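## Task

A yellow sponge lies on the floor beneath one of the desks. Place it on that same desk's top surface, resting on the desk itself rather than on any other object there. The robot must not tip over or be left leaning, or the task fails. The sponge only counts if it stays there without the robot supporting it.

## Robot and tools

ROBOT. A simulated Hello Robot Stretch 4 with one arm. It has an omni-wheel base, a lift that slides up a mast, and an arm that telescopes straight forward. At the arm's end is a three-joint wrist (yaw, pitch, roll) and a two-finger gripper. It stands about 1.6 m tall, and the base's edge is no more than 0.23 m from the base origin. Its four on-board cameras are head_camera, head_left_camera, head_right_camera and wrist_camera. Loose objects may occasionally be nudged by an outside force.

FRAMES. The base frame sits on the floor below the base centre, with x forward, y left and z up. hand_pose is reported in this frame. It marks a point between the open fingertips, and its axes line up with the base frame when all wrist joints are 0. The printed value may be somewhat off. The odometry frame is the base frame as it was when the scene began.

execute_actions. The argument actions is a list holding one action or none. An empty list only returns the state and images. An action may hold base, joints or both, plus optional pace and contact_limits. Alternatively it holds only end_of_arm. Its motions start together and may finish at different times. No action runs longer than 15 s.
- base holds exactly one relative move, measured from the base position in the most recent state report. translate_m is metres straight ahead, negative for backward, from -2 to 2. strafe_m is metres sideways, left positive, from -2 to 2. rotate_rad turns in place, counter-clockwise seen from above positive, from -3.2 to 3.2.
- joints is one dictionary of absolute targets, keyed by joint name. lift_m is height, 0 to 1.2 m. arm_m is extension, 0 to 0.55 m. wrist_yaw_rad runs -1.134 to 4.276: 0 points forward, positive swings left, 3.14 is folded back, and above 3.4 the arm may block it. wrist_pitch_rad runs -1.117 to 4.259: 0 is level and 1.57 points down. wrist_roll_rad runs -1.117 to 4.259: at 0 the fingers are level, and positive rolls clockwise as seen from behind the gripper. gripper_m is the fingertip gap in metres, -0.038 to 0.141; values below 0 press the tips together. A joint counts as reached within ±0.004 for lift, arm and gripper, ±0.02 for yaw and roll, and ±0.05 for pitch. A joint target outside its range is clamped, run, and reported. Any other out-of-range value or unknown key rejects the whole call, and nothing moves.
- pace is "slow", "default", "fast" or "max". The base drives at up to 0.1, 0.3, 0.4 or 0.6 m/s and turns at up to 1, 2, 3 or 4 rad/s at those paces. With lift_m above 0.2 it is slowed further, down to 0.3 m/s and 1 rad/s at full height.
- contact_limits accepts only arm_m, from 0 (gentlest) to 0.75 (firmest), default 0.5. It sets how much resistance stops the arm.
- {"end_of_arm": "enable_torque"} turns back on any wrist or gripper motor that shut itself off.
- cameras lists which images to return. Leaving it out, null or ["all"] returns every camera, and [] returns none.
Any part you leave out of an action may still be driving toward its previous target. If one call reports a stop, the remaining execute_actions, wait and finished_scene calls in that same reply are skipped.

wait: seconds from 0 to 10. It commands nothing and returns the current state and images.
zoom_image: camera plus region [x0, y0, x1, y1] in pixels of that camera's latest full image, measured from the top-left corner. The region can be at most 504 by 504.
finished_scene: scene is the current scene's number. It ends the scene for good, reports whether the goal was met, and gives the next task. Ending a reply without any tool call ends everything.

RESULTS. base_status and joint_status tell how each motion ended. done means it arrived; for the base it only means the wheels turned the commanded amount. off_target means it stopped short and may still be pushing. contact_stop_at_<key> means it hit something, and that part goes slack. limit_stop_at_<name> means a built-in limit stopped it, for example own_body or tilt. time_out and torque_fault also drop the old target. on_its_own describes things you did not command; in it, "held at" gives a joint's target, not its actual position. joint_positions gives the actual joint readings. lidar_m gives 12 distances in metres from the base origin, one per 30° sector: the first is straight ahead, then counter-clockwise, so the 4th is left, the 7th behind and the 10th right. A "-" means nothing was seen or something is closer than 0.25 m. The lidar covers roughly 0.15 m up to robot height, so it sees desk tops, but it misses glass, thin legs and much of what is behind. wrist_depth_mm is a 7×7 grid of median depths from the wrist camera, listed from the top left, 100 to 2000 mm. The robot's own body appears in it. base_odometry comes from wheel turns only; its heading is positive to the left, from -3.142 to 3.142. If turned_by_wheels and turned_by_imu differ by more than about 0.1 rad, the base slipped or hit something. base_tilt is in degrees, with forward and right positive, and has a fixed error of up to about 1.5°. motor_effort is in percent of maximum, positive toward higher joint values, with the peak in brackets. For wheel_0, wheel_1 and wheel_2, positive turns the base right. The pictures line names the cameras in the same order as the images.

GRIPPING. Command a gap smaller than the object's width. A smaller gap squeezes harder and pulls the object toward the wrist. Neither the gripper reading nor done confirms a grasp; a firm squeeze shows up as a clear change in gripper_m effort. Fingertips pressed against a surface can stick, so raise the lift to free them. To unfold the wrist at the start, send lift_m 0.4 with wrist_yaw_rad 0 in one action.

CAUTIONS. Tilting more than 6° triggers limit_stop_at_tilt and makes the lift, arm and wheels go slack. Avoid turning or driving with over 1 kg held while arm_m is above 0.2, especially at fast paces, and avoid long pushes or pulls with the gripper raised. Pressing the gripper into things can trip a torque_fault. A tilted-up gripper (pitch below -0.2) that is also rolled (roll below -0.4 or above 4) can hit the robot's own body. Avoid drops, slams, hard hits and forceful pushes. Open the gripper and back away so the item sits on the desk by itself before calling finished_scene. The robot keeps its last command while you think.

Each tool is called after ">>>" by a JSON object that holds its "method" and its "body", one argument or row to a line.

## Session

>>> {"method": "execute_actions", "body": {
  "actions": []
}}

Scene clock: 0.00 s.
base_odometry: x=+0.000 y=+0.000 heading=+0.000 (m, m, rad; odometry frame)
turned_by_wheels: +0.000 (rad since the last result)
turned_by_imu: +0.000 (rad since the last result)
base_tilt: forward=+0.0 right=-0.3 (deg)
lidar_m: 1.08 1.24 1.04 1.03 1.19 2.11 1.34 0.76 0.62 0.62 0.74 1.27
base_status: not commanded
joint_positions: lift_m=+0.283 arm_m=-0.001 wrist_yaw_rad=+3.103 wrist_pitch_rad=-0.009 wrist_roll_rad=-0.015 gripper_m=+0.057
joint_status: not commanded
motor_effort: lift_m=+18 arm_m=+0 wrist_yaw_rad=+1 wrist_pitch_rad=-7 wrist_roll_rad=+0 gripper_m=-4 wheel_0=-1 wheel_1=+0 wheel_2=+1 (%)
hand_pose: x=-0.1149 y=+0.0984 z=+0.4634 quat_wxyz=(+0.019, +0.004, -0.007, +1.000) (m; base frame)
wrist_depth_mm: - 138 - - - - - / - 122 177 - - - - / - 127 182 - - - - / 137 140 1430 - - - - / 809 1078 1464 - - - 1921 / 809 1025 200 1499 196 1464 1464 / 809 931 1078 - 1098 991 1042
pictures: head_camera, head_left_camera, head_right_camera, wrist_camera
Images, in order (width x height): head_camera 420x560, head_left_camera 420x672, head_right_camera 420x672, wrist_camera 616x392.

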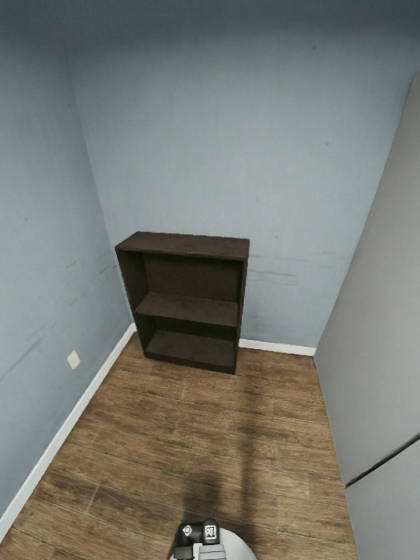

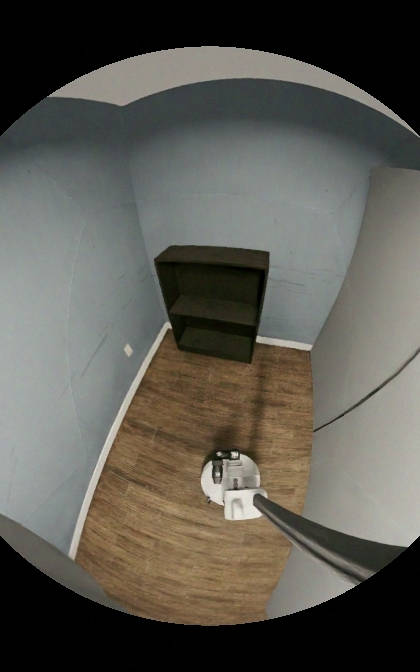

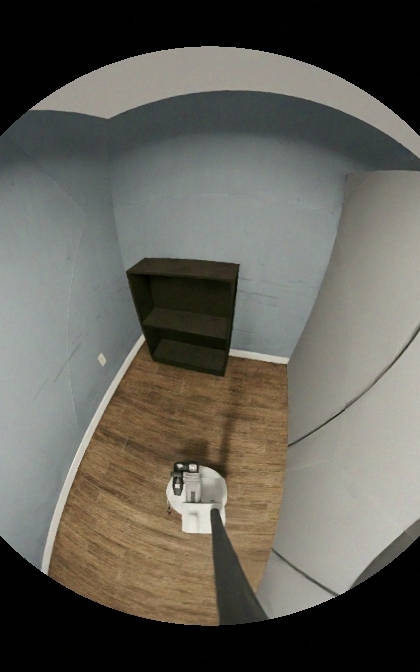

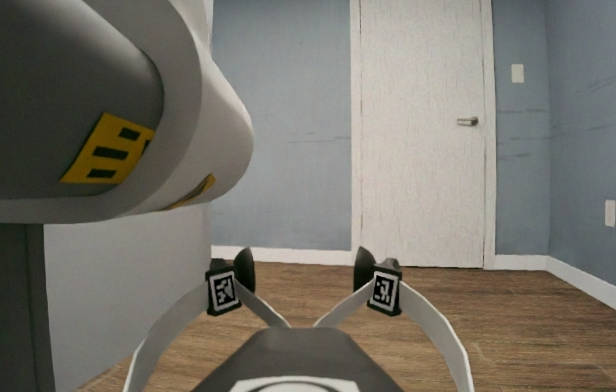

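>>> {"method": "execute_actions", "body": {
  "actions": [
    {"base":{"rotate_rad":-3.0},"joints":{"lift_m":0.4,"wrist_yaw_rad":0}}
  ]
}}

>>> {"method": "execute_actions", "body": {
  "actions": [
    {"base":{"translate_m":0.8}}
  ]
}}

Scene clock: 2.87 s.
base_odometry: x=+0.000 y=+0.000 heading=-2.999 (m, m, rad; odometry frame)
turned_by_wheels: -2.999 (rad since the last result)
turned_by_imu: -3.090 (rad since the last result)
base_tilt: forward=+0.0 right=-0.3 (deg)
lidar_m: 1.12 0.71 0.62 0.63 0.79 1.08 1.12 1.18 1.03 1.06 1.27 2.28
base_status: done
joint_positions: lift_m=+0.400 arm_m=-0.001 wrist_yaw_rad=+0.000 wrist_pitch_rad=-0.009 wrist_roll_rad=-0.015 gripper_m=+0.057
joint_status: all done
motor_effort: lift_m=+20(23) arm_m=+0(0) wrist_yaw_rad=+1(6) wrist_pitch_rad=-8(7) wrist_roll_rad=+1(0) gripper_m=-8(3) wheel_0=+5(8) wheel_1=+2(9) wheel_2=+4(10) (%)
hand_pose: x=+0.4585 y=-0.0874 z=+0.5807 quat_wxyz=(+1.000, -0.007, -0.005, +0.000) (m; base frame)
wrist_depth_mm: 621 778 1078 - - 1756 1708 / 627 788 1098 - - 1863 1661 / 621 788 1098 - - 1863 1661 / 627 798 1118 - - 1808 1708 / 634 809 991 - 1983 1756 1708 / 627 768 200 1808 196 1756 1661 / 621 732 1042 - 1308 1182 1281
pictures: head_camera, head_left_camera, head_right_camera, wrist_camera
Images, in order (width x height): head_camera 420x560, head_left_camera 420x672, head_right_camera 420x672, wrist_camera 616x392.

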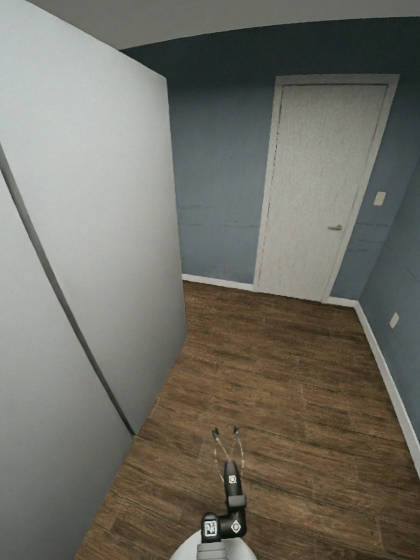

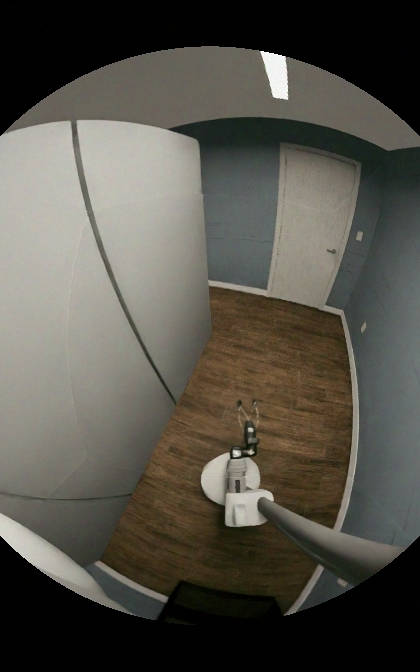

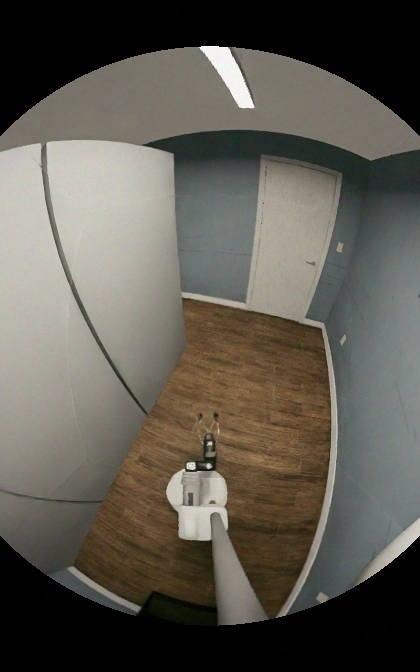

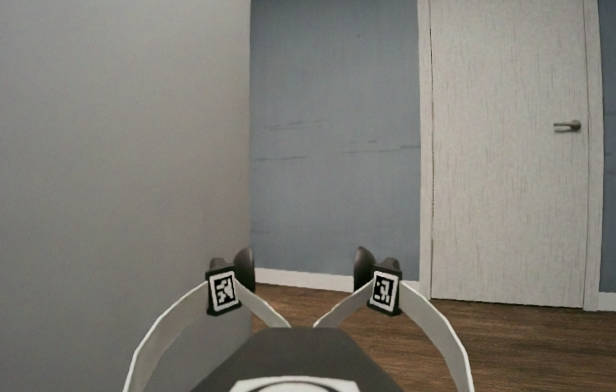

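Scene clock: 7.00 s.
base_odometry: x=-0.792 y=-0.114 heading=-2.999 (m, m, rad; odometry frame)
turned_by_wheels: +0.000 (rad since the last result)
turned_by_imu: -0.003 (rad since the last result)
base_tilt: forward=+0.1 right=-0.3 (deg)
lidar_m: 0.67 0.38 0.35 0.34 0.45 0.89 1.87 1.48 1.29 1.29 1.64 1.53
base_status: done
joint_positions: lift_m=+0.400 arm_m=-0.001 wrist_yaw_rad=+0.000 wrist_pitch_rad=-0.009 wrist_roll_rad=-0.015 gripper_m=+0.057
joint_status: not commanded
motor_effort: lift_m=+20(20) arm_m=+0(0) wrist_yaw_rad=+1(1) wrist_pitch_rad=-7(8) wrist_roll_rad=+1(1) gripper_m=-4(7) wheel_0=+3(10) wheel_1=+2(4) wheel_2=-3(12) (%)
hand_pose: x=+0.4585 y=-0.0874 z=+0.5807 quat_wxyz=(+1.000, -0.007, -0.005, +0.000) (m; base frame)
wrist_depth_mm: 366 462 1537 1397 1255 1138 1078 / 366 462 1499 1397 1281 1138 1060 / 370 469 1537 1397 1281 1182 1078 / 370 466 1537 1397 1281 1160 1078 / 370 473 1499 1397 1255 1182 1078 / 368 449 200 1366 196 1160 1098 / 368 427 1336 - 1255 1138 1098
pictures: head_camera, head_left_camera, head_right_camera, wrist_camera
Images, in order (width x height): head_camera 420x560, head_left_camera 420x672, head_right_camera 420x672, wrist_camera 616x392.

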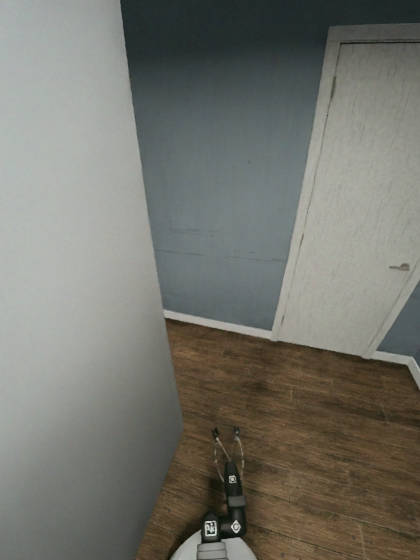

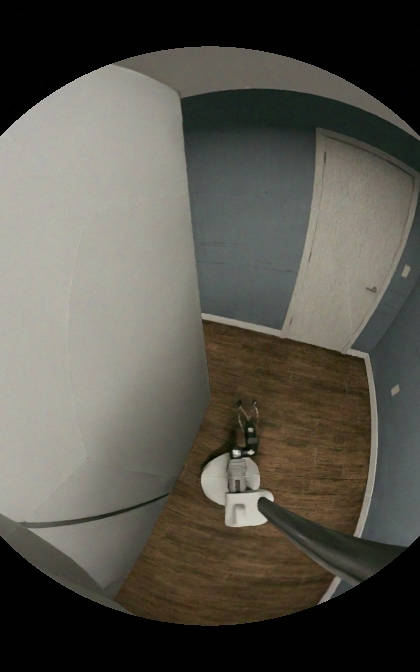

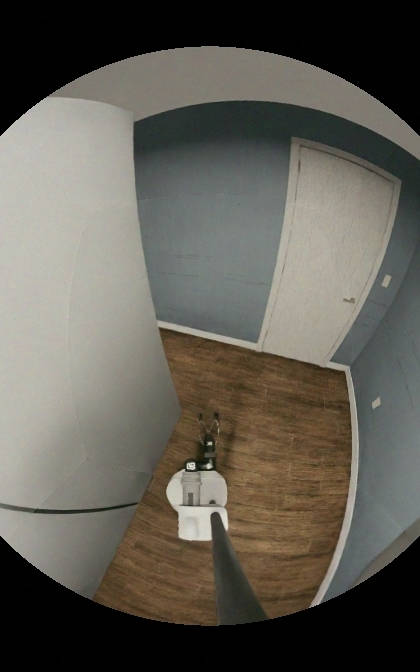

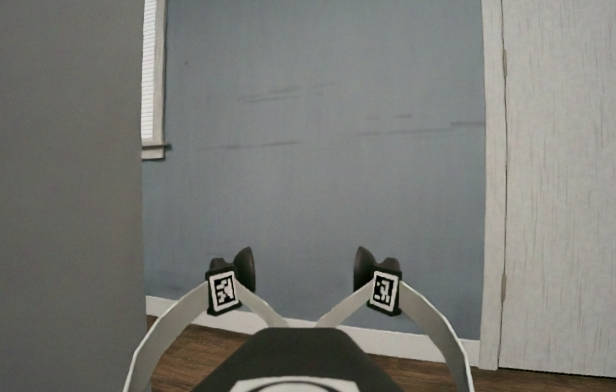

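>>> {"method": "execute_actions", "body": {
  "actions": [
    {"base":{"rotate_rad":-0.4}}
  ],
  "cameras": []
}}

>>> {"method": "execute_actions", "body": {
  "actions": [
    {"base":{"translate_m":1.0}}
  ],
  "cameras": []
}}

>>> {"method": "execute_actions", "body": {
  "actions": [
    {"base":{"rotate_rad":1.6}}
  ],
  "cameras": ["head_camera","head_left_camera"]
}}

Scene clock: 8.30 s.
base_odometry: x=-0.792 y=-0.114 heading=+2.885 (m, m, rad; odometry frame)
turned_by_wheels: -0.399 (rad since the last result)
turned_by_imu: -0.411 (rad since the last result)
base_tilt: forward=+0.1 right=-0.3 (deg)
lidar_m: 1.54 0.54 0.36 0.32 0.36 0.49 1.24 1.89 1.41 1.30 1.36 1.62
base_status: done
joint_positions: lift_m=+0.400 arm_m=-0.001 wrist_yaw_rad=+0.000 wrist_pitch_rad=-0.009 wrist_roll_rad=-0.015 gripper_m=+0.057
joint_status: not commanded
motor_effort: lift_m=+20(20) arm_m=+0(0) wrist_yaw_rad=+1(1) wrist_pitch_rad=-7(7) wrist_roll_rad=+3(2) gripper_m=-3(3) wheel_0=+5(8) wheel_1=+3(8) wheel_2=+3(10) (%)
hand_pose: x=+0.4585 y=-0.0874 z=+0.5807 quat_wxyz=(+1.000, -0.007, -0.005, +0.000) (m; base frame)
wrist_depth_mm: 1281 1281 1308 1308 1308 1308 1336 / 1281 1308 1308 1308 1308 1308 1336 / 1281 1281 1308 1308 1336 1336 1336 / 1281 1336 1308 1336 1308 1308 1336 / 1308 1308 1336 1336 1308 1336 1366 / 1308 1336 199 1336 197 1366 1366 / 1255 1205 1308 - 1308 1182 1255
pictures: none
No camera images: the call's "cameras" was empty. Leave "cameras" out to get every camera's image.

Scene clock: 13.10 s.
base_odometry: x=-1.759 y=+0.139 heading=+2.886 (m, m, rad; odometry frame)
turned_by_wheels: +0.000 (rad since the last result)
turned_by_imu: -0.003 (rad since the last result)
base_tilt: forward=+0.0 right=-0.4 (deg)
lidar_m: 0.51 0.58 0.77 1.69 0.56 0.56 1.38 1.95 1.36 1.26 0.84 0.57
base_status: done
joint_positions: lift_m=+0.400 arm_m=-0.001 wrist_yaw_rad=+0.000 wrist_pitch_rad=-0.009 wrist_roll_rad=-0.015 gripper_m=+0.057
joint_status: not commanded
motor_effort: lift_m=+20(20) arm_m=+0(0) wrist_yaw_rad=+1(1) wrist_pitch_rad=-7(8) wrist_roll_rad=+0(1) gripper_m=-1(6) wheel_0=+5(10) wheel_1=+3(8) wheel_2=-1(13) (%)
hand_pose: x=+0.4585 y=-0.0874 z=+0.5807 quat_wxyz=(+1.000, -0.007, -0.005, +0.000) (m; base frame)
wrist_depth_mm: 340 343 345 319 334 338 342 / 342 345 345 322 336 340 342 / 345 347 349 324 338 343 343 / 345 349 351 325 340 343 347 / 347 349 353 327 340 345 347 / 347 351 200 327 196 347 351 / 351 353 357 - 345 349 351
pictures: none
No camera images: the call's "cameras" was empty. Leave "cameras" out to get every camera's image.

Scene clock: 15.17 s.
base_odometry: x=-1.759 y=+0.139 heading=-1.798 (m, m, rad; odometry frame)
turned_by_wheels: +1.599 (rad since the last result)
turned_by_imu: +1.649 (rad since the last result)
base_tilt: forward=+0.1 right=-0.3 (deg)
lidar_m: 2.07 0.55 0.58 1.58 1.86 1.31 1.26 0.79 0.57 0.52 0.57 0.79
base_status: done
joint_positions: lift_m=+0.400 arm_m=-0.001 wrist_yaw_rad=+0.000 wrist_pitch_rad=-0.009 wrist_roll_rad=-0.015 gripper_m=+0.057
joint_status: not commanded
motor_effort: lift_m=+20(20) arm_m=+0(0) wrist_yaw_rad=+0(0) wrist_pitch_rad=-7(7) wrist_roll_rad=+1(2) gripper_m=+0(2) wheel_0=-4(11) wheel_1=-2(10) wheel_2=-4(12) (%)
hand_pose: x=+0.4585 y=-0.0874 z=+0.5807 quat_wxyz=(+1.000, -0.007, -0.005, +0.000) (m; base frame)
wrist_depth_mm: 627 - - - - 976 676 / 627 - - - - 991 691 / 634 - - - - 1008 699 / 640 - - - - 1008 699 / 634 - - - 1576 991 699 / 621 1708 200 1863 197 991 691 / 627 1205 1308 - 1308 878 691
pictures: head_camera, head_left_camera
Images, in order (width x height): head_camera 420x560, head_left_camera 420x672.

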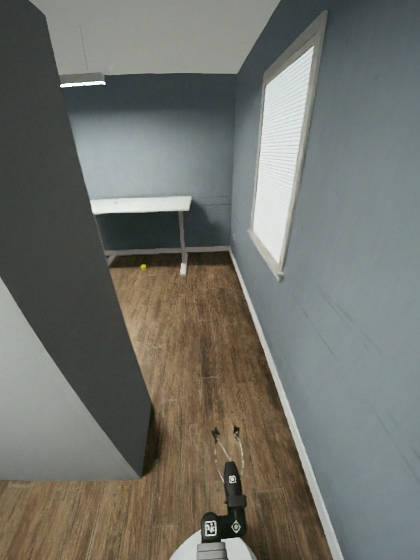

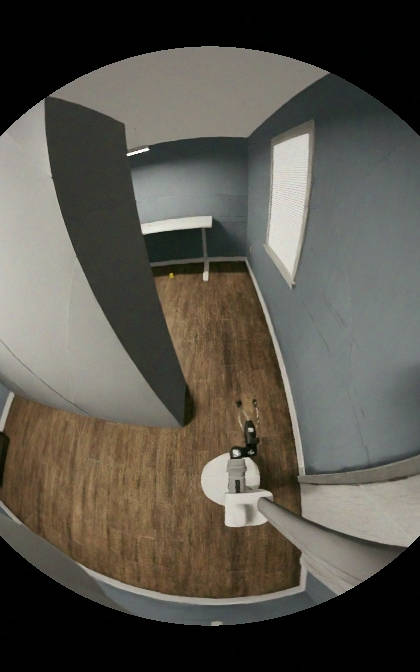

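>>> {"method": "execute_actions", "body": {
  "actions": [
    {"base":{"strafe_m":-0.1}}
  ],
  "cameras": []
}}

>>> {"method": "execute_actions", "body": {
  "actions": [
    {"base":{"translate_m":1.7},"joints":{"wrist_pitch_rad":0.6,"gripper_m":0.13}}
  ],
  "cameras": ["head_camera","wrist_camera"]
}}

Scene clock: 16.70 s.
base_odometry: x=-1.856 y=+0.162 heading=-1.798 (m, m, rad; odometry frame)
turned_by_wheels: +0.000 (rad since the last result)
turned_by_imu: +0.001 (rad since the last result)
base_tilt: forward=+0.1 right=-0.3 (deg)
lidar_m: 1.71 0.66 0.60 1.61 1.83 1.34 1.26 0.66 0.45 0.42 0.46 0.65
base_status: done
joint_positions: lift_m=+0.400 arm_m=-0.001 wrist_yaw_rad=+0.000 wrist_pitch_rad=-0.009 wrist_roll_rad=-0.015 gripper_m=+0.057
joint_status: not commanded
motor_effort: lift_m=+20(20) arm_m=+0(0) wrist_yaw_rad=+0(1) wrist_pitch_rad=-7(7) wrist_roll_rad=+2(0) gripper_m=-1(6) wheel_0=+3(11) wheel_1=-1(12) wheel_2=+0(2) (%)
hand_pose: x=+0.4585 y=-0.0874 z=+0.5807 quat_wxyz=(+1.000, -0.007, -0.005, +0.000) (m; base frame)
wrist_depth_mm: - - - - 1576 778 559 / - - - - 1576 798 554 / - - - - 1618 798 559 / - - - - 1661 798 559 / - - - - 1281 798 554 / 1708 1756 199 1863 196 788 554 / 1281 1205 1336 - 1205 707 559
pictures: none
No camera images: the call's "cameras" was empty. Leave "cameras" out to get every camera's image.

Scene clock: 23.83 s.
base_odometry: x=-2.239 y=-1.494 heading=-1.798 (m, m, rad; odometry frame)
turned_by_wheels: +0.000 (rad since the last result)
turned_by_imu: -0.007 (rad since the last result)
base_tilt: forward=+0.0 right=-0.3 (deg)
lidar_m: 0.96 0.93 1.33 2.48 1.17 0.90 1.79 0.57 0.40 0.38 0.40 0.56
base_status: done
joint_positions: lift_m=+0.400 arm_m=-0.001 wrist_yaw_rad=+0.000 wrist_pitch_rad=+0.602 wrist_roll_rad=-0.015 gripper_m=+0.130
joint_status: all done
motor_effort: lift_m=+20(20) arm_m=+0(0) wrist_yaw_rad=+1(1) wrist_pitch_rad=-5(6) wrist_roll_rad=+0(1) gripper_m=+2(2) wheel_0=+4(10) wheel_1=+1(9) wheel_2=-2(11) (%)
hand_pose: x=+0.4078 y=-0.0874 z=+0.4148 quat_wxyz=(+0.955, -0.007, +0.296, +0.002) (m; base frame)
wrist_depth_mm: 1397 1366 1397 1430 1336 707 512 / 1499 1464 1464 1464 1397 723 504 / 1229 1205 1182 1205 1138 732 508 / 960 960 960 976 960 723 512 / 798 798 798 809 798 676 512 / 676 661 647 691 647 609 500 / 603 591 615 - 609 585 504
pictures: head_camera, wrist_camera
Images, in order (width x height): head_camera 420x560, wrist_camera 616x392.

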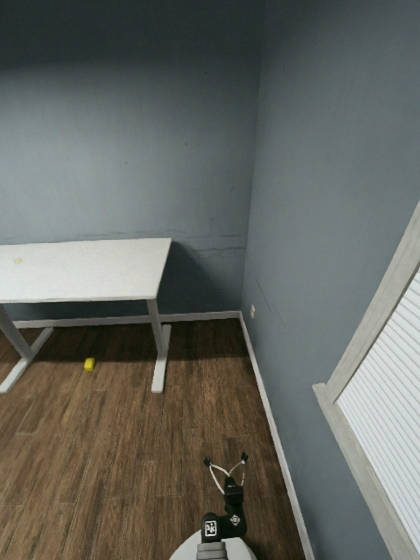

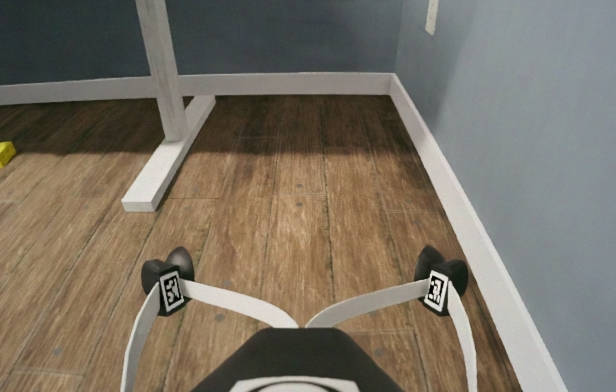

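>>> {"method": "execute_actions", "body": {
  "actions": [
    {"base":{"strafe_m":0.75},"joints":{"lift_m":0.2}}
  ],
  "cameras": ["head_camera","wrist_camera"]
}}

Scene clock: 31.50 s.
base_odometry: x=-1.508 y=-1.663 heading=-1.798 (m, m, rad; odometry frame)
turned_by_wheels: +0.000 (rad since the last result)
turned_by_imu: +0.002 (rad since the last result)
base_tilt: forward=+0.1 right=-0.3 (deg)
lidar_m: 0.90 0.95 1.33 1.72 1.19 0.83 0.79 0.81 1.19 1.12 1.15 0.95
base_status: done
joint_positions: lift_m=+0.200 arm_m=-0.001 wrist_yaw_rad=+0.000 wrist_pitch_rad=+0.602 wrist_roll_rad=-0.015 gripper_m=+0.130
joint_status: all done
motor_effort: lift_m=+15(20) arm_m=+0(0) wrist_yaw_rad=+1(1) wrist_pitch_rad=-6(6) wrist_roll_rad=+1(1) gripper_m=+2(1) wheel_0=-3(12) wheel_1=+1(16) wheel_2=+0(1) (%)
hand_pose: x=+0.4078 y=-0.0874 z=+0.2151 quat_wxyz=(+0.955, -0.007, +0.296, +0.002) (m; base frame)
wrist_depth_mm: 1336 1336 1336 1366 1336 1366 1336 / 1078 1098 1078 1078 1008 1078 1118 / 820 820 798 798 798 778 809 / 640 640 640 647 640 640 640 / 525 535 530 530 535 525 525 / 449 439 430 455 427 439 445 / 399 394 404 - 404 392 394
pictures: head_camera, wrist_camera
Images, in order (width x height): head_camera 420x560, wrist_camera 616x392.

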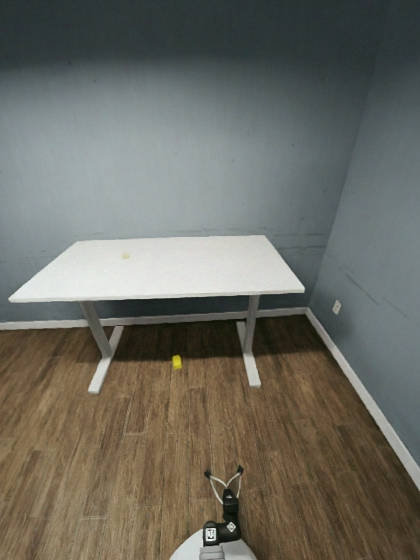

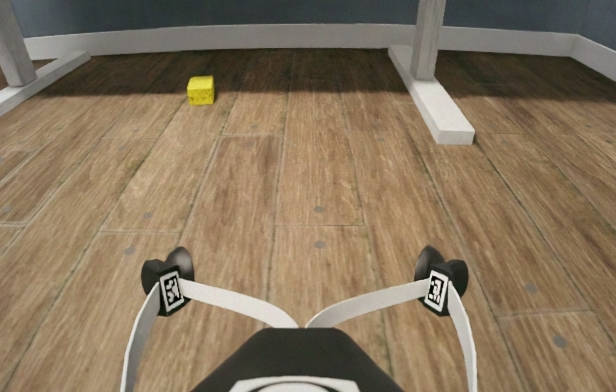

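>>> {"method": "execute_actions", "body": {
  "actions": [
    {"base":{"strafe_m":0.3},"joints":{"lift_m":0.08,"arm_m":0.2}}
  ],
  "cameras": []
}}

>>> {"method": "execute_actions", "body": {
  "actions": [
    {"base":{"translate_m":0.4}}
  ],
  "cameras": ["wrist_camera"]
}}

Scene clock: 33.97 s.
base_odometry: x=-1.216 y=-1.731 heading=-1.798 (m, m, rad; odometry frame)
turned_by_wheels: +0.000 (rad since the last result)
turned_by_imu: +0.001 (rad since the last result)
base_tilt: forward=+0.0 right=-0.3 (deg)
lidar_m: 0.91 0.96 1.50 1.41 1.20 0.84 0.79 0.83 1.54 1.44 1.50 0.97
base_status: done
joint_positions: lift_m=+0.080 arm_m=+0.199 wrist_yaw_rad=+0.000 wrist_pitch_rad=+0.602 wrist_roll_rad=-0.015 gripper_m=+0.130
joint_status: all done
motor_effort: lift_m=+15(14) arm_m=+8(7) wrist_yaw_rad=+1(2) wrist_pitch_rad=-6(6) wrist_roll_rad=+2(1) gripper_m=-4(1) wheel_0=-2(14) wheel_1=+1(12) wheel_2=+0(1) (%)
hand_pose: x=+0.6073 y=-0.0874 z=+0.0951 quat_wxyz=(+0.955, -0.007, +0.296, +0.002) (m; base frame)
wrist_depth_mm: 820 1098 1098 1098 1098 1078 866 / 750 759 741 715 741 759 750 / 564 554 554 549 554 559 554 / 442 439 442 442 439 436 439 / 366 366 366 368 368 364 362 / 309 301 297 314 297 300 309 / 276 271 279 - 278 270 273
pictures: none
No camera images: the call's "cameras" was empty. Leave "cameras" out to get every camera's image.

Scene clock: 36.80 s.
base_odometry: x=-1.306 y=-2.121 heading=-1.798 (m, m, rad; odometry frame)
turned_by_wheels: +0.000 (rad since the last result)
turned_by_imu: -0.001 (rad since the last result)
base_tilt: forward=+0.0 right=-0.3 (deg)
lidar_m: 0.51 0.52 0.73 1.44 1.47 1.27 1.21 1.25 1.51 1.45 0.75 0.54
base_status: done
joint_positions: lift_m=+0.080 arm_m=+0.199 wrist_yaw_rad=+0.000 wrist_pitch_rad=+0.602 wrist_roll_rad=-0.015 gripper_m=+0.130
joint_status: not commanded
motor_effort: lift_m=+16(16) arm_m=+8(8) wrist_yaw_rad=+0(0) wrist_pitch_rad=-6(6) wrist_roll_rad=+2(2) gripper_m=+0(2) wheel_0=+5(9) wheel_1=+1(7) wheel_2=-3(12) (%)
hand_pose: x=+0.6073 y=-0.0874 z=+0.0951 quat_wxyz=(+0.955, -0.007, +0.296, +0.002) (m; base frame)
wrist_depth_mm: 798 809 809 809 809 809 798 / 750 768 750 732 741 759 750 / 564 559 554 525 554 554 554 / 439 442 442 404 439 439 439 / 364 368 366 368 366 364 362 / 309 301 297 314 296 301 306 / 276 271 279 - 279 270 272
pictures: wrist_camera
Images, in order (width x height): wrist_camera 616x392.

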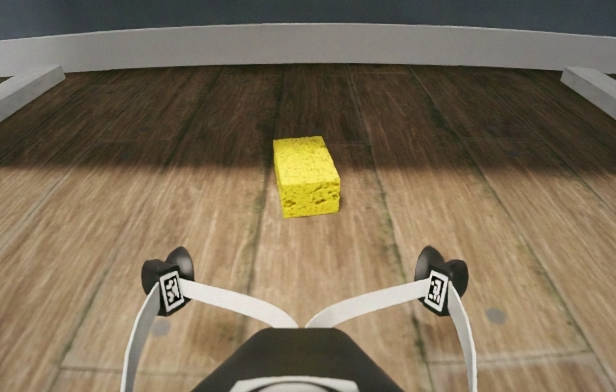

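>>> {"method": "execute_actions", "body": {
  "actions": [
    {"joints":{"lift_m":0.015,"arm_m":0.38}}
  ],
  "cameras": ["wrist_camera"]
}}

Scene clock: 38.50 s.
base_odometry: x=-1.306 y=-2.121 heading=-1.798 (m, m, rad; odometry frame)
turned_by_wheels: +0.000 (rad since the last result)
turned_by_imu: +0.001 (rad since the last result)
base_tilt: forward=+0.0 right=-0.3 (deg)
lidar_m: 0.50 0.54 0.73 1.43 1.49 1.26 1.21 1.25 1.53 1.45 0.74 0.52
base_status: not commanded
joint_positions: lift_m=+0.015 arm_m=+0.379 wrist_yaw_rad=+0.000 wrist_pitch_rad=+0.602 wrist_roll_rad=-0.015 gripper_m=+0.130
joint_status: all done
motor_effort: lift_m=+15(12) arm_m=+8(7) wrist_yaw_rad=+1(1) wrist_pitch_rad=-6(6) wrist_roll_rad=+2(2) gripper_m=-2(2) wheel_0=+5(5) wheel_1=+1(1) wheel_2=-3(3) (%)
hand_pose: x=+0.7872 y=-0.0874 z=+0.0301 quat_wxyz=(+0.955, -0.007, +0.296, +0.002) (m; base frame)
wrist_depth_mm: 634 634 640 640 640 647 647 / 591 574 564 559 559 564 574 / 424 421 418 415 415 418 421 / 334 332 332 260 332 332 332 / 276 277 268 215 277 276 273 / 234 228 223 212 224 227 233 / 208 204 211 - 211 203 -
pictures: wrist_camera
Images, in order (width x height): wrist_camera 616x392.

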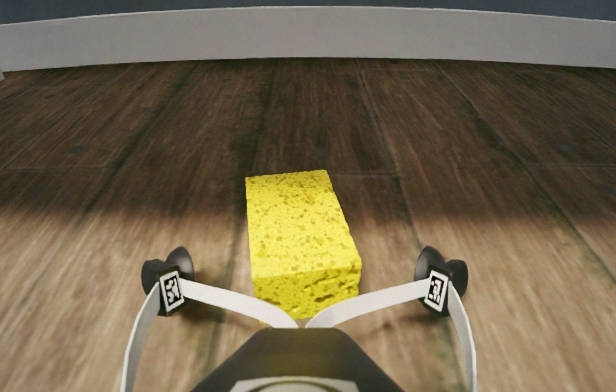

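>>> {"method": "execute_actions", "body": {
  "actions": [
    {"joints":{"arm_m":0.42}}
  ],
  "cameras": []
}}

>>> {"method": "execute_actions", "body": {
  "actions": [
    {"joints":{"gripper_m":0.03}}
  ],
  "cameras": []
}}

>>> {"method": "execute_actions", "body": {
  "actions": [
    {"joints":{"lift_m":0.15,"arm_m":0},"base":{"translate_m":-0.1}}
  ],
  "cameras": []
}}

>>> {"method": "execute_actions", "body": {
  "actions": [
    {"joints":{"lift_m":0.95}}
  ],
  "cameras": ["wrist_camera","head_camera"]
}}

Scene clock: 39.50 s.
base_odometry: x=-1.306 y=-2.121 heading=-1.798 (m, m, rad; odometry frame)
turned_by_wheels: +0.000 (rad since the last result)
turned_by_imu: +0.000 (rad since the last result)
base_tilt: forward=+0.0 right=-0.3 (deg)
lidar_m: 0.49 0.55 0.76 1.42 1.49 1.26 1.20 1.27 1.49 1.42 0.73 0.53
base_status: not commanded
joint_positions: lift_m=+0.015 arm_m=+0.419 wrist_yaw_rad=+0.000 wrist_pitch_rad=+0.602 wrist_roll_rad=-0.015 gripper_m=+0.130
joint_status: all done
motor_effort: lift_m=+15(15) arm_m=+8(10) wrist_yaw_rad=+1(1) wrist_pitch_rad=-6(6) wrist_roll_rad=+1(1) gripper_m=-5(5) wheel_0=+5(5) wheel_1=+2(2) wheel_2=-3(3) (%)
hand_pose: x=+0.8273 y=-0.0874 z=+0.0301 quat_wxyz=(+0.955, -0.007, +0.296, +0.002) (m; base frame)
wrist_depth_mm: 609 603 609 609 609 609 603 / 597 574 559 559 559 569 580 / 424 421 418 418 415 418 424 / 334 332 332 332 330 330 332 / 276 276 268 216 277 274 273 / 232 228 198 184 223 228 233 / 207 204 210 - 211 203 -
pictures: none
No camera images: the call's "cameras" was empty. Leave "cameras" out to get every camera's image.

Scene clock: 41.43 s.
base_odometry: x=-1.306 y=-2.121 heading=-1.798 (m, m, rad; odometry frame)
turned_by_wheels: +0.000 (rad since the last result)
turned_by_imu: +0.001 (rad since the last result)
base_tilt: forward=+0.1 right=-0.3 (deg)
lidar_m: 0.51 0.54 0.77 1.42 1.48 1.27 1.21 1.27 1.53 1.43 0.75 0.52
base_status: not commanded
joint_positions: lift_m=+0.015 arm_m=+0.419 wrist_yaw_rad=+0.000 wrist_pitch_rad=+0.602 wrist_roll_rad=-0.015 gripper_m=+0.030
joint_status: all done
motor_effort: lift_m=+15(15) arm_m=+8(8) wrist_yaw_rad=+1(1) wrist_pitch_rad=-5(6) wrist_roll_rad=+1(0) gripper_m=-22(22) wheel_0=+5(5) wheel_1=+1(2) wheel_2=-3(3) (%)
hand_pose: x=+0.8273 y=-0.0874 z=+0.0301 quat_wxyz=(+0.955, -0.007, +0.296, +0.002) (m; base frame)
wrist_depth_mm: 609 603 603 615 603 603 603 / 591 574 564 559 559 569 574 / 424 421 415 415 415 418 418 / 334 334 332 332 332 330 332 / 276 277 267 208 276 274 273 / 233 234 189 179 187 234 233 / 206 204 211 - 205 202 -
pictures: none
No camera images: the call's "cameras" was empty. Leave "cameras" out to get every camera's image.

Scene clock: 43.77 s.
base_odometry: x=-1.284 y=-2.023 heading=-1.798 (m, m, rad; odometry frame)
turned_by_wheels: +0.000 (rad since the last result)
turned_by_imu: +0.001 (rad since the last result)
base_tilt: forward=+0.0 right=-0.3 (deg)
lidar_m: 0.60 0.64 0.89 1.43 1.49 1.15 1.10 1.16 1.52 1.43 0.88 0.63
base_status: done
joint_positions: lift_m=+0.150 arm_m=+0.001 wrist_yaw_rad=+0.000 wrist_pitch_rad=+0.602 wrist_roll_rad=-0.015 gripper_m=+0.030
joint_status: all done
motor_effort: lift_m=+21(24) arm_m=-8(8) wrist_yaw_rad=+1(0) wrist_pitch_rad=-7(7) wrist_roll_rad=+0(0) gripper_m=-21(24) wheel_0=-5(8) wheel_1=-3(11) wheel_2=+3(12) (%)
hand_pose: x=+0.4101 y=-0.0874 z=+0.1645 quat_wxyz=(+0.955, -0.007, +0.297, +0.002) (m; base frame)
wrist_depth_mm: 1060 1060 1078 1078 1078 1060 1060 / 798 960 931 931 946 960 866 / 707 707 699 699 699 699 707 / 559 559 554 559 554 554 554 / 466 462 449 210 462 459 455 / 392 392 189 178 187 392 387 / 347 340 353 - 343 340 345
pictures: none
No camera images: the call's "cameras" was empty. Leave "cameras" out to get every camera's image.

Scene clock: 47.70 s.
base_odometry: x=-1.284 y=-2.023 heading=-1.798 (m, m, rad; odometry frame)
turned_by_wheels: +0.000 (rad since the last result)
turned_by_imu: +0.002 (rad since the last result)
base_tilt: forward=+0.0 right=-0.3 (deg)
lidar_m: 0.60 0.64 0.90 1.41 1.45 1.15 1.09 1.15 1.50 1.45 0.89 0.64
base_status: not commanded
joint_positions: lift_m=+0.950 arm_m=+0.001 wrist_yaw_rad=+0.000 wrist_pitch_rad=+0.602 wrist_roll_rad=-0.015 gripper_m=+0.030
joint_status: all done
motor_effort: lift_m=+21(21) arm_m=-8(8) wrist_yaw_rad=+1(1) wrist_pitch_rad=-6(7) wrist_roll_rad=+1(1) gripper_m=-18(22) wheel_0=-5(5) wheel_1=-3(3) wheel_2=+3(3) (%)
hand_pose: x=+0.4101 y=-0.0874 z=+0.9646 quat_wxyz=(+0.955, -0.007, +0.297, +0.002) (m; base frame)
wrist_depth_mm: 809 831 732 768 778 798 788 / 554 544 525 521 525 535 544 / 449 439 433 430 433 433 439 / 1430 1430 1464 1397 1464 1430 917 / 1499 1464 1464 208 1537 1499 1499 / 1281 1205 189 178 188 1205 1281 / 1160 1118 1182 - 1160 1138 1138
pictures: head_camera, wrist_camera
Images, in order (width x height): head_camera 420x560, wrist_camera 616x392.

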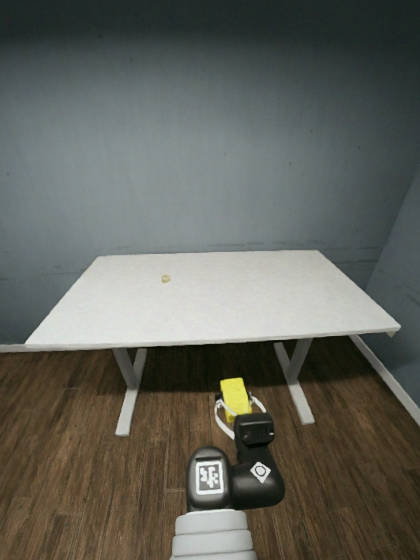

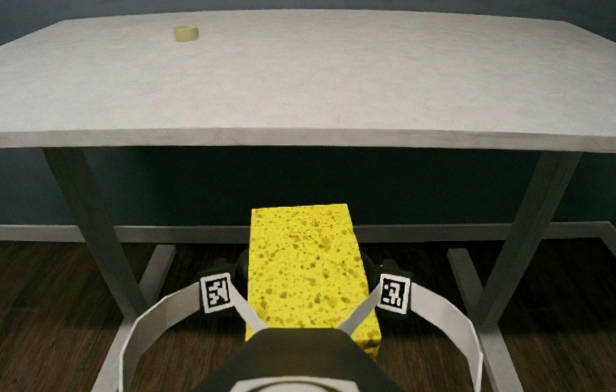

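>>> {"method": "execute_actions", "body": {
  "actions": [
    {"joints":{"arm_m":0.4,"lift_m":0.97}}
  ],
  "cameras": ["wrist_camera"]
}}

Scene clock: 50.10 s.
base_odometry: x=-1.284 y=-2.023 heading=-1.798 (m, m, rad; odometry frame)
turned_by_wheels: +0.000 (rad since the last result)
turned_by_imu: +0.001 (rad since the last result)
base_tilt: forward=+0.1 right=-0.4 (deg)
lidar_m: 0.59 0.65 0.87 1.43 1.47 1.18 1.11 1.15 1.52 1.43 0.87 0.65
base_status: not commanded
joint_positions: lift_m=+0.970 arm_m=+0.399 wrist_yaw_rad=+0.000 wrist_pitch_rad=+0.602 wrist_roll_rad=-0.015 gripper_m=+0.030
joint_status: all done
motor_effort: lift_m=+21(22) arm_m=+8(12) wrist_yaw_rad=+0(1) wrist_pitch_rad=-6(7) wrist_roll_rad=+1(2) gripper_m=-19(20) wheel_0=-5(5) wheel_1=-2(3) wheel_2=+3(4) (%)
hand_pose: x=+0.8073 y=-0.0874 z=+0.9846 quat_wxyz=(+0.955, -0.007, +0.296, +0.002) (m; base frame)
wrist_depth_mm: 723 723 732 723 723 723 732 / 597 585 574 569 569 580 591 / 436 427 424 427 424 427 430 / 340 342 342 342 340 338 340 / 282 283 274 209 282 282 278 / 238 239 189 178 187 240 237 / 212 208 215 - 210 207 -
pictures: wrist_camera
Images, in order (width x height): wrist_camera 616x392.

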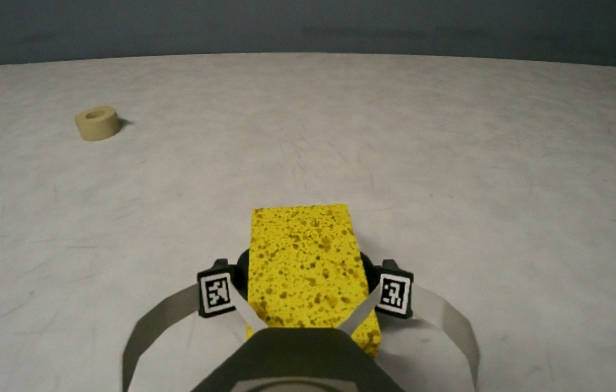

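Only 5 mm above.

>>> {"method": "execute_actions", "body": {
  "actions": [
    {"joints":{"gripper_m":0.13}}
  ],
  "cameras": []
}}

>>> {"method": "execute_actions", "body": {
  "actions": [
    {"joints":{"lift_m":1.08}}
  ],
  "cameras": ["wrist_camera"]
}}

>>> {"method": "finished_scene", "body": {
  "scene": 1
}}

Scene clock: 52.17 s.
base_odometry: x=-1.284 y=-2.023 heading=-1.798 (m, m, rad; odometry frame)
turned_by_wheels: +0.000 (rad since the last result)
turned_by_imu: +0.001 (rad since the last result)
base_tilt: forward=+0.1 right=-0.3 (deg)
lidar_m: 0.61 0.65 0.88 1.43 1.45 1.17 1.10 1.14 1.51 1.43 0.88 0.65
base_status: not commanded
joint_positions: lift_m=+0.970 arm_m=+0.399 wrist_yaw_rad=+0.000 wrist_pitch_rad=+0.602 wrist_roll_rad=-0.015 gripper_m=+0.130
joint_status: all done
motor_effort: lift_m=+21(21) arm_m=+8(8) wrist_yaw_rad=+1(1) wrist_pitch_rad=-6(6) wrist_roll_rad=+1(1) gripper_m=-1(22) wheel_0=-5(5) wheel_1=-2(2) wheel_2=+3(3) (%)
hand_pose: x=+0.8073 y=-0.0874 z=+0.9846 quat_wxyz=(+0.955, -0.007, +0.296, +0.002) (m; base frame)
wrist_depth_mm: 723 723 723 732 732 732 732 / 603 585 580 569 569 585 591 / 433 430 430 424 424 427 433 / 342 340 340 340 340 336 338 / 282 282 274 222 282 281 279 / 238 232 229 190 202 232 236 / 212 208 216 - 212 208 -
pictures: none
No camera images: the call's "cameras" was empty. Leave "cameras" out to get every camera's image.

Scene clock: 53.67 s.
base_odometry: x=-1.284 y=-2.023 heading=-1.798 (m, m, rad; odometry frame)
turned_by_wheels: +0.000 (rad since the last result)
turned_by_imu: +0.001 (rad since the last result)
base_tilt: forward=+0.1 right=-0.3 (deg)
lidar_m: 0.59 0.64 0.90 1.43 1.46 1.16 1.10 1.15 1.52 1.41 0.86 0.65
base_status: not commanded
joint_positions: lift_m=+1.080 arm_m=+0.399 wrist_yaw_rad=+0.000 wrist_pitch_rad=+0.602 wrist_roll_rad=-0.015 gripper_m=+0.130
joint_status: all done
motor_effort: lift_m=+21(24) arm_m=+8(8) wrist_yaw_rad=+1(1) wrist_pitch_rad=-6(5) wrist_roll_rad=+1(1) gripper_m=-2(0) wheel_0=-5(5) wheel_1=-3(3) wheel_2=+3(3) (%)
hand_pose: x=+0.8073 y=-0.0874 z=+1.0946 quat_wxyz=(+0.955, -0.007, +0.296, +0.002) (m; base frame)
wrist_depth_mm: 723 715 723 732 732 723 723 / 778 788 778 778 778 788 788 / 668 661 654 647 647 654 654 / 525 500 521 521 521 517 521 / 430 436 433 436 436 430 427 / 366 357 349 319 349 357 364 / 325 319 329 - 329 319 322
pictures: wrist_camera
Images, in order (width x height): wrist_camera 616x392.

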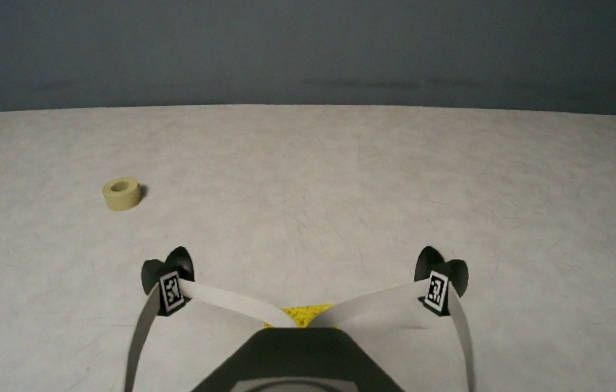

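The scene is finished: the task was done.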